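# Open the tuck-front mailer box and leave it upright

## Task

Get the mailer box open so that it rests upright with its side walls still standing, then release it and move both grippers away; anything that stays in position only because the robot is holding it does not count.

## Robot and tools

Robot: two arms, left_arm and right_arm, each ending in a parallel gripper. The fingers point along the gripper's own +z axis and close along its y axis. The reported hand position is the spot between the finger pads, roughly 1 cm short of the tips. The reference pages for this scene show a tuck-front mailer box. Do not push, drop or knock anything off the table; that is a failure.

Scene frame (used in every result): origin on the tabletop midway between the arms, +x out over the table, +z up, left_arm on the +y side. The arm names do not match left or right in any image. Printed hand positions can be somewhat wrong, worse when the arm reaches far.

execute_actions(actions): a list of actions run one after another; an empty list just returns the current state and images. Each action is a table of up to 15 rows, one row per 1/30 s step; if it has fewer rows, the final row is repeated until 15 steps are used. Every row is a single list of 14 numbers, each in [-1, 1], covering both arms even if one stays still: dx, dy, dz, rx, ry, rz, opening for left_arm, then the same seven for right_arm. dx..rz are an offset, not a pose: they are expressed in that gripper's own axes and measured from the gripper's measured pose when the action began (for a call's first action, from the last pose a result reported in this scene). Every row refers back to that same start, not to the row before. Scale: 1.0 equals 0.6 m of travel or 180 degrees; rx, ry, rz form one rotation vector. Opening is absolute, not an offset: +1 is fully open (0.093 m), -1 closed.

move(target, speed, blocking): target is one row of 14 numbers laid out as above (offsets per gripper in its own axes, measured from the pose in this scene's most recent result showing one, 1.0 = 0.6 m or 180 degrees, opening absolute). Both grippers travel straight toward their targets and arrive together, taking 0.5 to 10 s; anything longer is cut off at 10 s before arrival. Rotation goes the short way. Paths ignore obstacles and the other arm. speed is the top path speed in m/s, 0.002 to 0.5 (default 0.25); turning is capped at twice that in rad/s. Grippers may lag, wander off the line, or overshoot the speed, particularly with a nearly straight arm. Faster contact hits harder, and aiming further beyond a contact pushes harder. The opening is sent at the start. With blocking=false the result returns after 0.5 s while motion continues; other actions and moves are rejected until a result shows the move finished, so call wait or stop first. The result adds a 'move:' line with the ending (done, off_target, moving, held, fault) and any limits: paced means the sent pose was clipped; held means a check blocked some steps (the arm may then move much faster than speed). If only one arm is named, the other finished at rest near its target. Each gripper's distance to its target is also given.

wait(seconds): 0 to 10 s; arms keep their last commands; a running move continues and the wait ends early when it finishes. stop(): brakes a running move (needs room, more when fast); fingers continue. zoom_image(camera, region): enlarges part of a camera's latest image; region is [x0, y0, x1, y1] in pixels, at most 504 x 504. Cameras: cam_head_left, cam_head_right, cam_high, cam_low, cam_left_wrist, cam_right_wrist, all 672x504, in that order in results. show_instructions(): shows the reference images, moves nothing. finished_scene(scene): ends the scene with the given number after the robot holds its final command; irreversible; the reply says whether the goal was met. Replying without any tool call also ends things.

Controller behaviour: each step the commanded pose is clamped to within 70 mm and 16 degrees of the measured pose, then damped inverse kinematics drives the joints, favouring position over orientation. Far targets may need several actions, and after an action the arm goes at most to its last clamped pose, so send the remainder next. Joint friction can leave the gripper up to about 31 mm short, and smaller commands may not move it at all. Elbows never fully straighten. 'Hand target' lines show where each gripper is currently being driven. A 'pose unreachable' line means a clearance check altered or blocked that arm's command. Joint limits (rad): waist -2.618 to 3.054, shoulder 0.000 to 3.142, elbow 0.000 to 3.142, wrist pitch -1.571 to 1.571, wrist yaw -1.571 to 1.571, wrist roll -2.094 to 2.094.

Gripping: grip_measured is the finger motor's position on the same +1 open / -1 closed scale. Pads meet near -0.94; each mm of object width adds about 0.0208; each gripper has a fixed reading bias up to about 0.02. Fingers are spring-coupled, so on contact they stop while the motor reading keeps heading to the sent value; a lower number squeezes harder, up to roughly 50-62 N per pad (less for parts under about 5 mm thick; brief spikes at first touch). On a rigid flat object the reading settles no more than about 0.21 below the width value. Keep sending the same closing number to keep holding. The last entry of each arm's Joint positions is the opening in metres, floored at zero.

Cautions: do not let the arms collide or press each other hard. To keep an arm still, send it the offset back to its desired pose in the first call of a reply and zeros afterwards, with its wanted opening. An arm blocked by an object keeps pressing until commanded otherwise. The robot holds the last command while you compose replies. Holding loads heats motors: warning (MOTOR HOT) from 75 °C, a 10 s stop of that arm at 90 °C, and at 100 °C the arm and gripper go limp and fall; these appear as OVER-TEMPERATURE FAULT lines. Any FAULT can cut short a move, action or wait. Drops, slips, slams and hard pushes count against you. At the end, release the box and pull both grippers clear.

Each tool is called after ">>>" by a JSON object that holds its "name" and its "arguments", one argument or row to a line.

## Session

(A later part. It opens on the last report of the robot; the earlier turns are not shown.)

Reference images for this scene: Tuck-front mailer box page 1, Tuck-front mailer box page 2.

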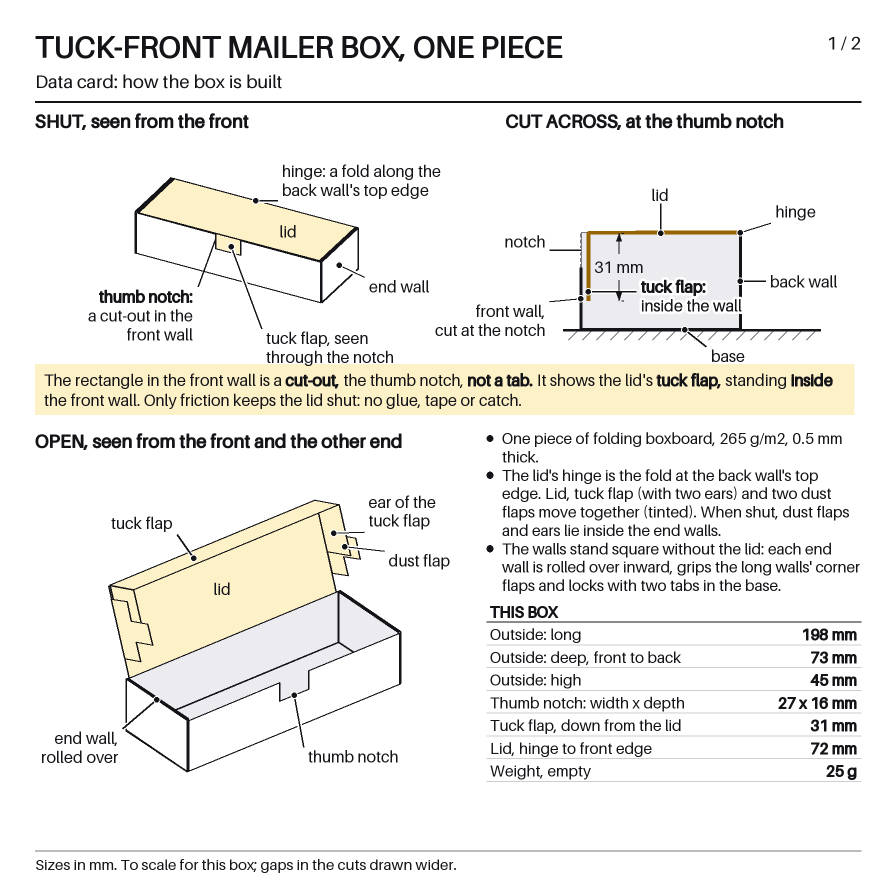

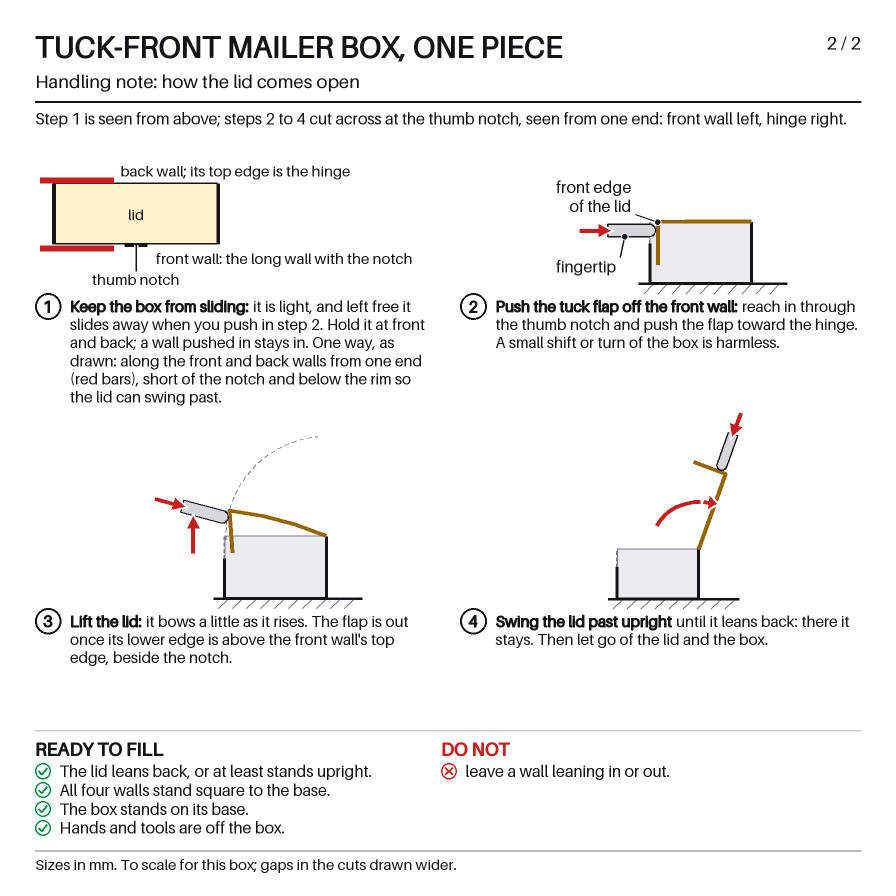

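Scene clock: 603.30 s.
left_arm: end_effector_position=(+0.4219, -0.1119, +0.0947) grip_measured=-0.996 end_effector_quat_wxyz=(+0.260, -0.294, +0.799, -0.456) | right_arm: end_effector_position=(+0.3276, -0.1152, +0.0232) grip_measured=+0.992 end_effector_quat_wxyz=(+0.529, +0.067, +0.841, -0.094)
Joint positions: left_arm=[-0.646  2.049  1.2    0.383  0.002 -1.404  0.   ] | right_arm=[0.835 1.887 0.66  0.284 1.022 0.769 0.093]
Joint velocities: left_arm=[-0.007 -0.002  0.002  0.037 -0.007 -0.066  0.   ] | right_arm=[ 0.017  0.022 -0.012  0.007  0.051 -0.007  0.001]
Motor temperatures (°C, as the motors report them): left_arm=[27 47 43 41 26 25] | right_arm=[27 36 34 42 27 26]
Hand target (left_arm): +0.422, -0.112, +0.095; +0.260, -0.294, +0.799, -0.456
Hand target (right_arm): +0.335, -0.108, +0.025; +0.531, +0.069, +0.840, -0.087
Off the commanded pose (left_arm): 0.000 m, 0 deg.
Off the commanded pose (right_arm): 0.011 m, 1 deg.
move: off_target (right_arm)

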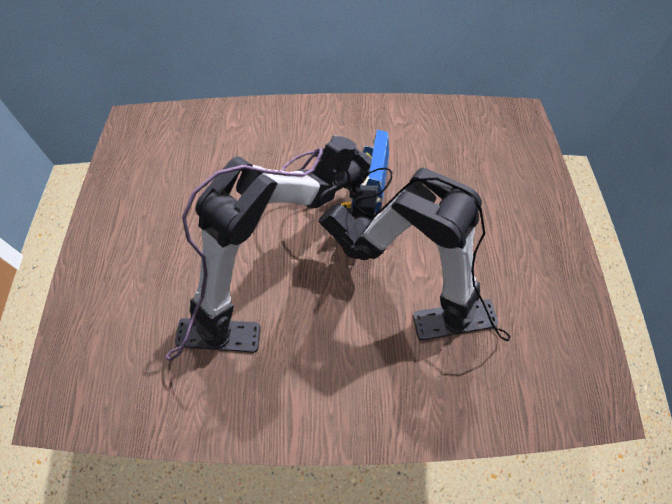

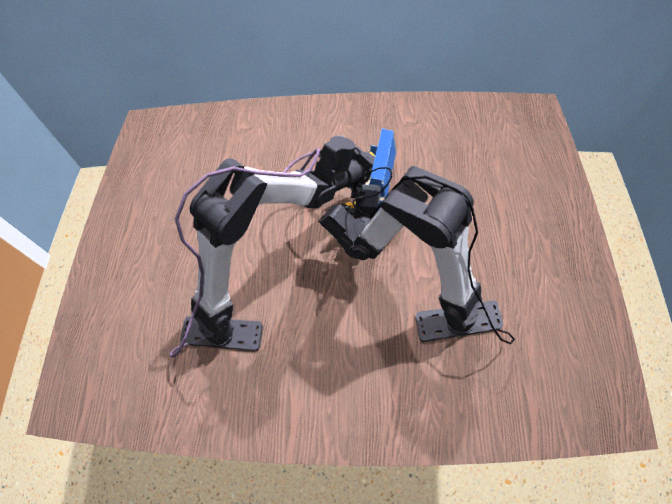

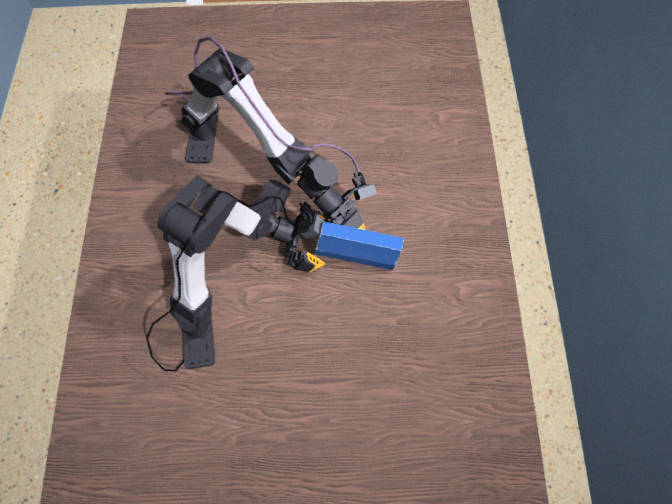

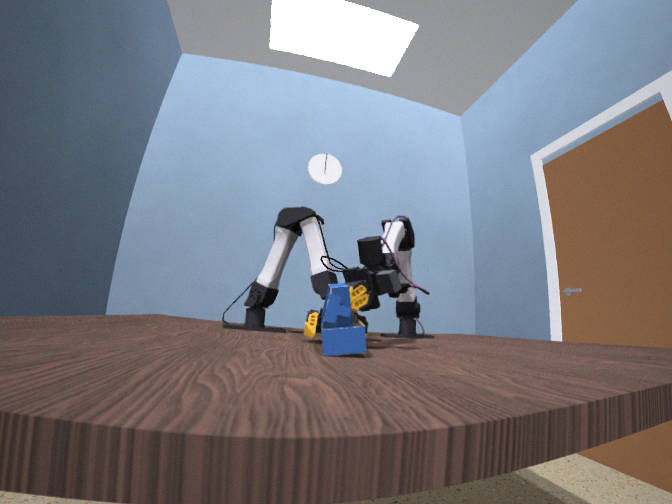

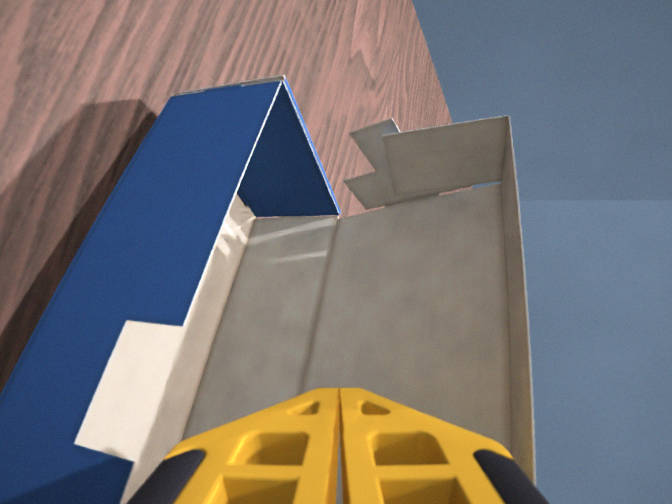

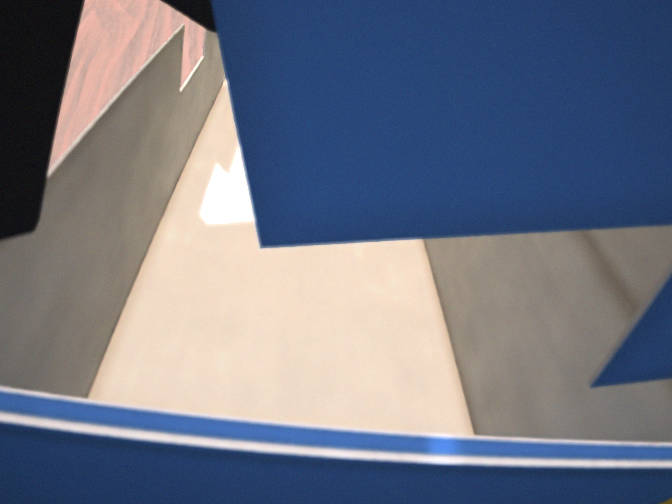

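Close, then push.

>>> {"name": "move", "arguments": {
  "target": [0,0,0,0,0,0,-1,0,0,0,0,0,0,0.5]
}}

>>> {"name": "move", "arguments": {
  "target": [0.08,-0.05,0.09,0,0,0,-1,0,0,0,0,0,0,0.5],
  "speed": 0.04
}}

Scene clock: 606.07 s.
left_arm: end_effector_position=(+0.4219, -0.1119, +0.0947) grip_measured=-0.996 end_effector_quat_wxyz=(+0.260, -0.294, +0.799, -0.456) | right_arm: end_effector_position=(+0.3280, -0.1149, +0.0235) grip_measured=+0.507 end_effector_quat_wxyz=(+0.530, +0.066, +0.840, -0.094)
Joint positions: left_arm=[-0.646  2.049  1.2    0.383  0.002 -1.404  0.   ] | right_arm=[0.834 1.887 0.66  0.289 1.022 0.763 0.07 ]
Joint velocities: left_arm=[-0.027 -0.012  0.012  0.022 -0.095  0.037  0.   ] | right_arm=[-0.012 -0.007 -0.012  0.081 -0.022 -0.081  0.   ]
Motor temperatures (°C, as the motors report them): left_arm=[27 47 43 41 26 25] | right_arm=[27 36 34 41 27 26]
Hand target (left_arm): +0.422, -0.112, +0.095; +0.260, -0.294, +0.799, -0.456
Hand target (right_arm): +0.328, -0.115, +0.023; +0.530, +0.067, +0.840, -0.094
Off the commanded pose (left_arm): 0.000 m, 0 deg.
Off the commanded pose (right_arm): 0.001 m, 0 deg.
move: done

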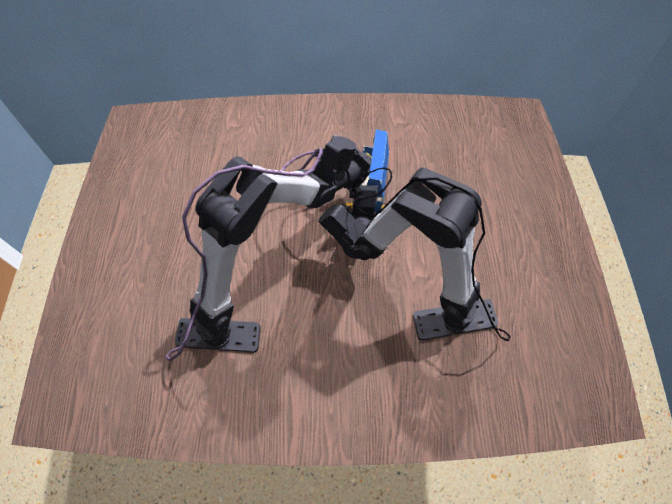

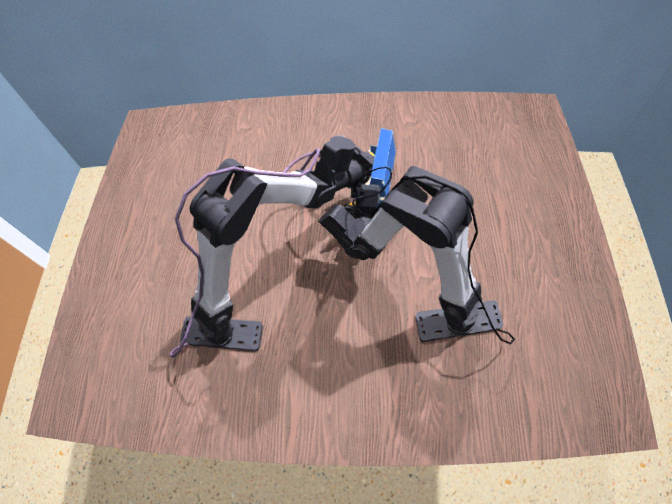

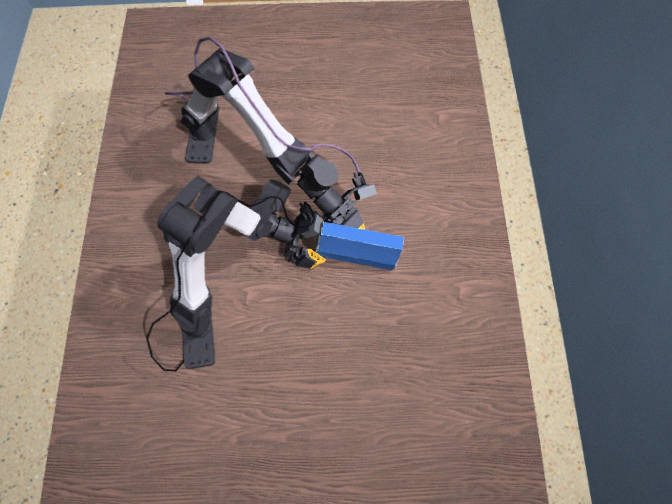

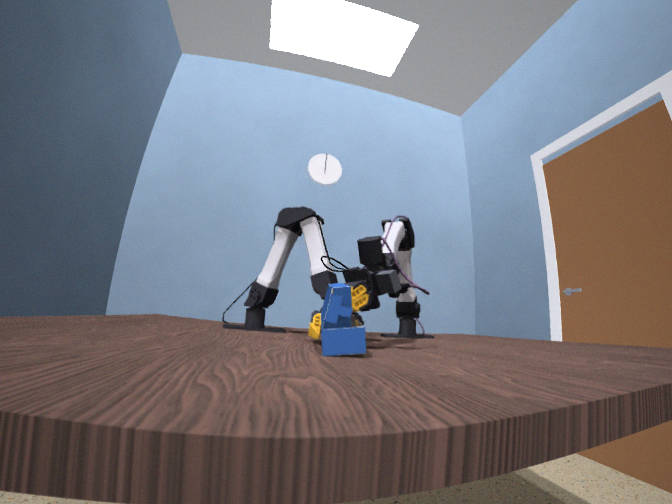

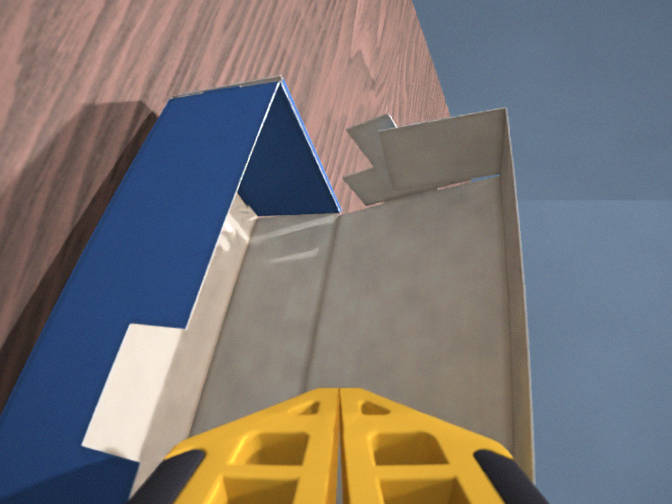

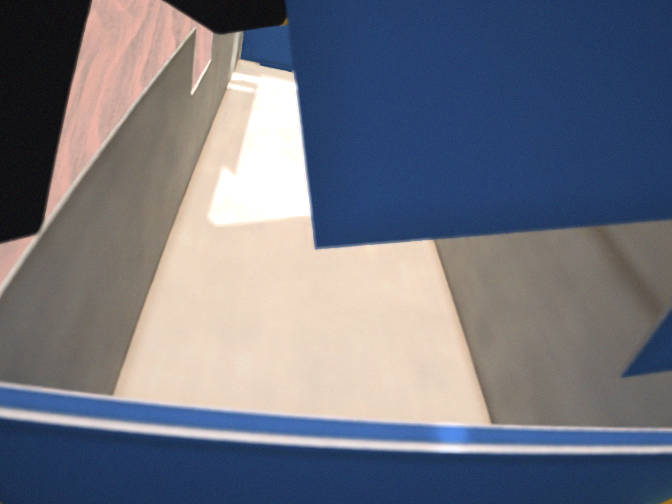

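Scene clock: 608.27 s.
left_arm: end_effector_position=(+0.4258, -0.1340, +0.0973) grip_measured=-0.996 end_effector_quat_wxyz=(+0.264, -0.292, +0.797, -0.458) | right_arm: end_effector_position=(+0.3280, -0.1149, +0.0235) grip_measured=+0.507 end_effector_quat_wxyz=(+0.530, +0.066, +0.840, -0.094)
Joint positions: left_arm=[-0.681  2.1    1.284  0.36  -0.031 -1.414  0.   ] | right_arm=[0.834 1.887 0.66  0.289 1.022 0.763 0.07 ]
Joint velocities: left_arm=[-0.012  0.012  0.017 -0.037 -0.022  0.007  0.   ] | right_arm=[-0.012 -0.012  0.002  0.022  0.051 -0.007  0.   ]
Motor temperatures (°C, as the motors report them): left_arm=[27 47 43 41 26 25] | right_arm=[27 36 34 41 27 26]
Hand target (left_arm): +0.426, -0.134, +0.097; +0.264, -0.292, +0.797, -0.458
Hand target (right_arm): +0.328, -0.115, +0.023; +0.530, +0.066, +0.840, -0.094
Off the commanded pose (left_arm): 0.056 m, 1 deg.
Off the commanded pose (right_arm): 0.000 m, 0 deg.
move: held (left_arm); limits=held; held on 41 of 66 steps (left_arm), including the last (left_arm)
pose unreachable (left arm): on one or more control steps of this call, first in action 0 (counted from 0), this arm could not follow its commanded pose, so it was not sent that pose on those steps. On the call's last step it was still not sent that pose. It may still have moved: this result reports where it is.
cause: the commanded pose would bring a part of the arm too close to another arm (this arm's forearm (the part past joint 3) and the other arm's wrist (the part past joint 4)).

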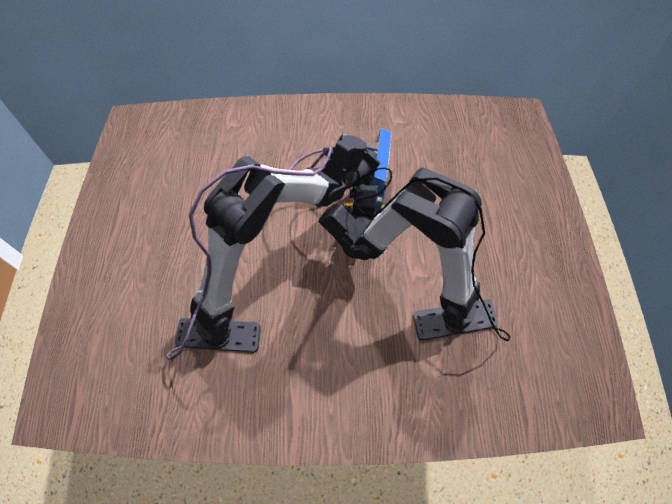

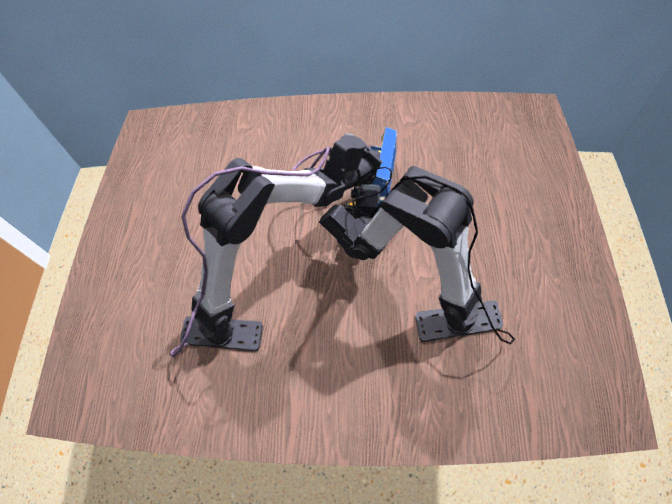

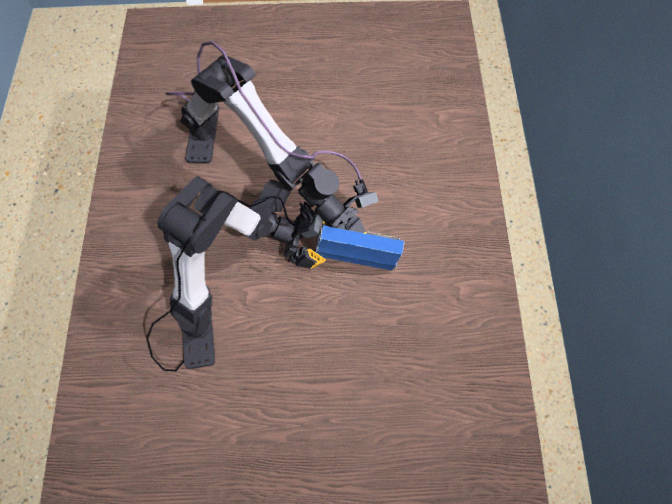

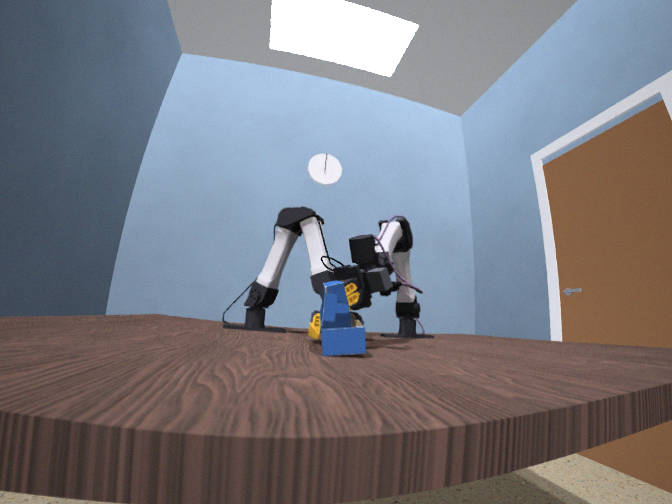

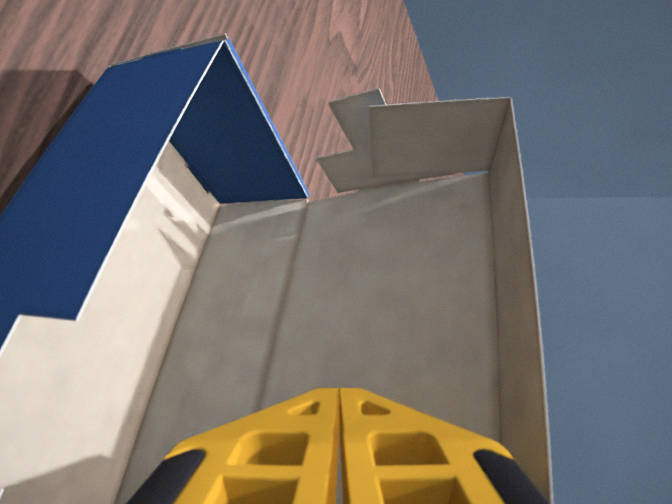

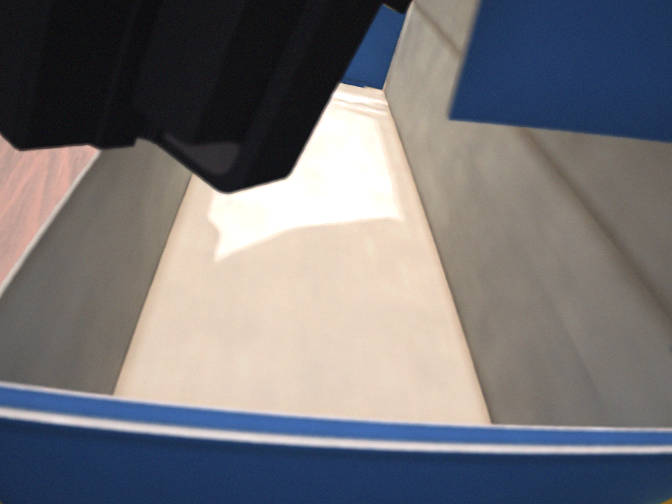

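>>> {"name": "move", "arguments": {
  "target": [-0.03,-0.05,0.095,0,0.09,0.05,-1,0,0,0,0,0,0,0.5],
  "speed": 0.04
}}

Scene clock: 614.17 s.
left_arm: end_effector_position=(+0.4768, -0.1684, +0.0999) grip_measured=-0.996 end_effector_quat_wxyz=(+0.181, -0.165, +0.850, -0.467) | right_arm: end_effector_position=(+0.3280, -0.1152, +0.0238) grip_measured=+0.507 end_effector_quat_wxyz=(+0.531, +0.066, +0.840, -0.095)
Joint positions: left_arm=[-0.574  2.34   1.777  0.008  0.331 -1.194  0.   ] | right_arm=[0.834 1.887 0.66  0.289 1.025 0.763 0.07 ]
Joint velocities: left_arm=[-0.012 -0.017 -0.007 -0.095  0.051 -0.007  0.   ] | right_arm=[ 0.022  0.002  0.002  0.037 -0.022 -0.007 -0.   ]
Motor temperatures (°C, as the motors report them): left_arm=[27 48 44 41 26 25] | right_arm=[27 37 34 41 27 26]
Hand target (left_arm): +0.484, -0.168, +0.102; +0.184, -0.162, +0.847, -0.471
Hand target (right_arm): +0.328, -0.115, +0.023; +0.530, +0.065, +0.840, -0.094
Off the commanded pose (left_arm): 0.008 m, 1 deg.
Off the commanded pose (right_arm): 0.001 m, 0 deg.
move: done

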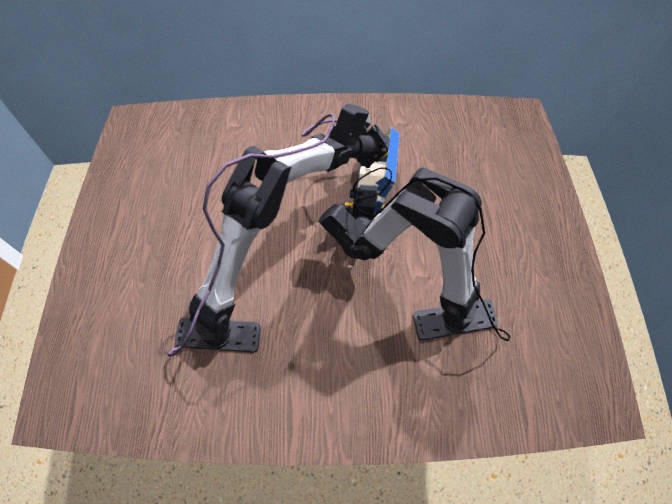

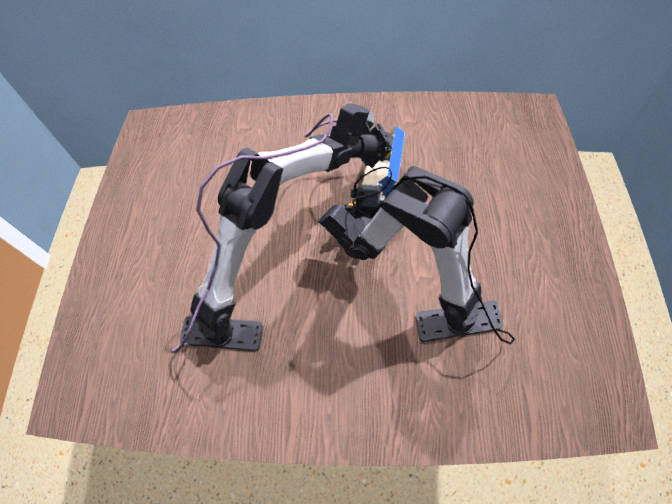

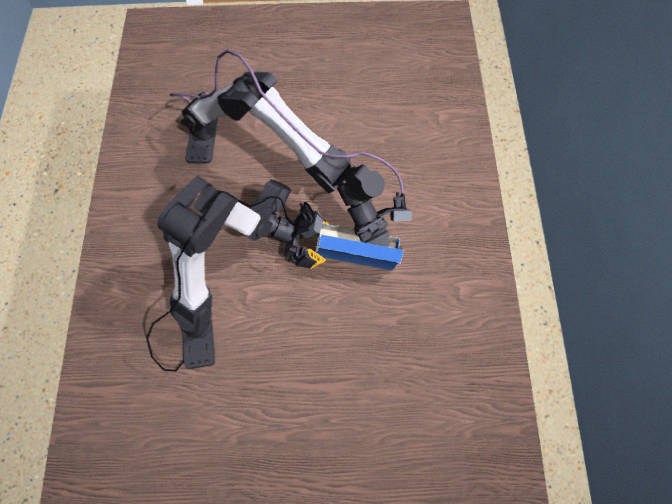

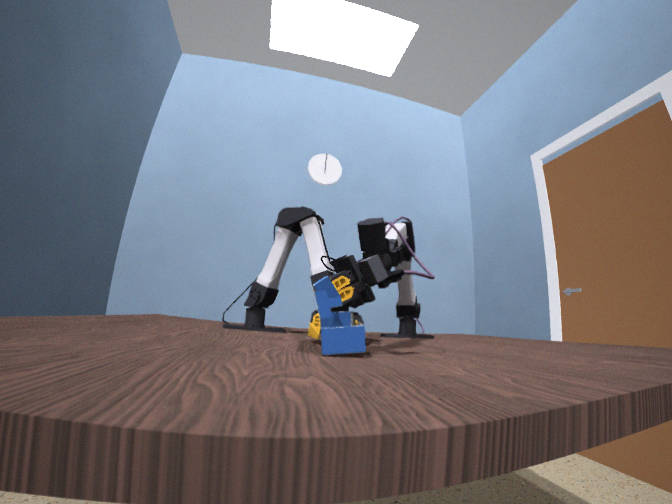

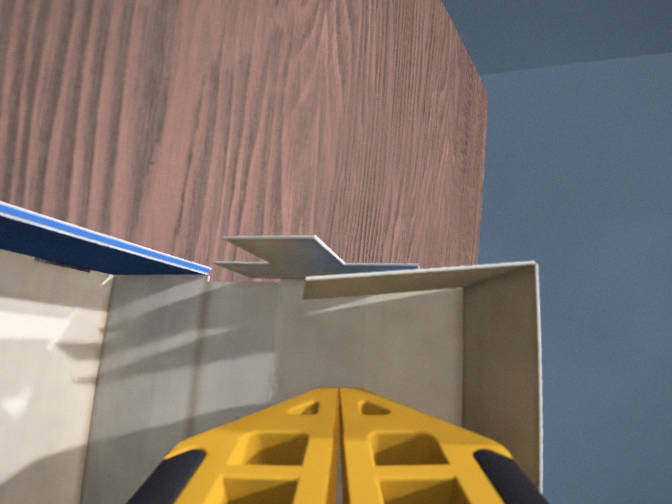

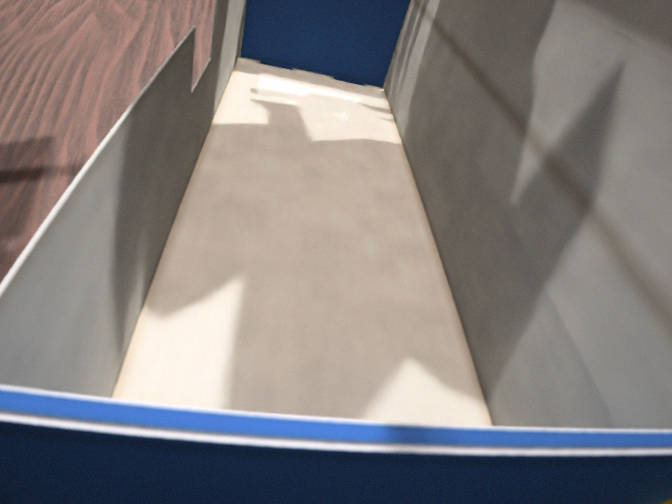

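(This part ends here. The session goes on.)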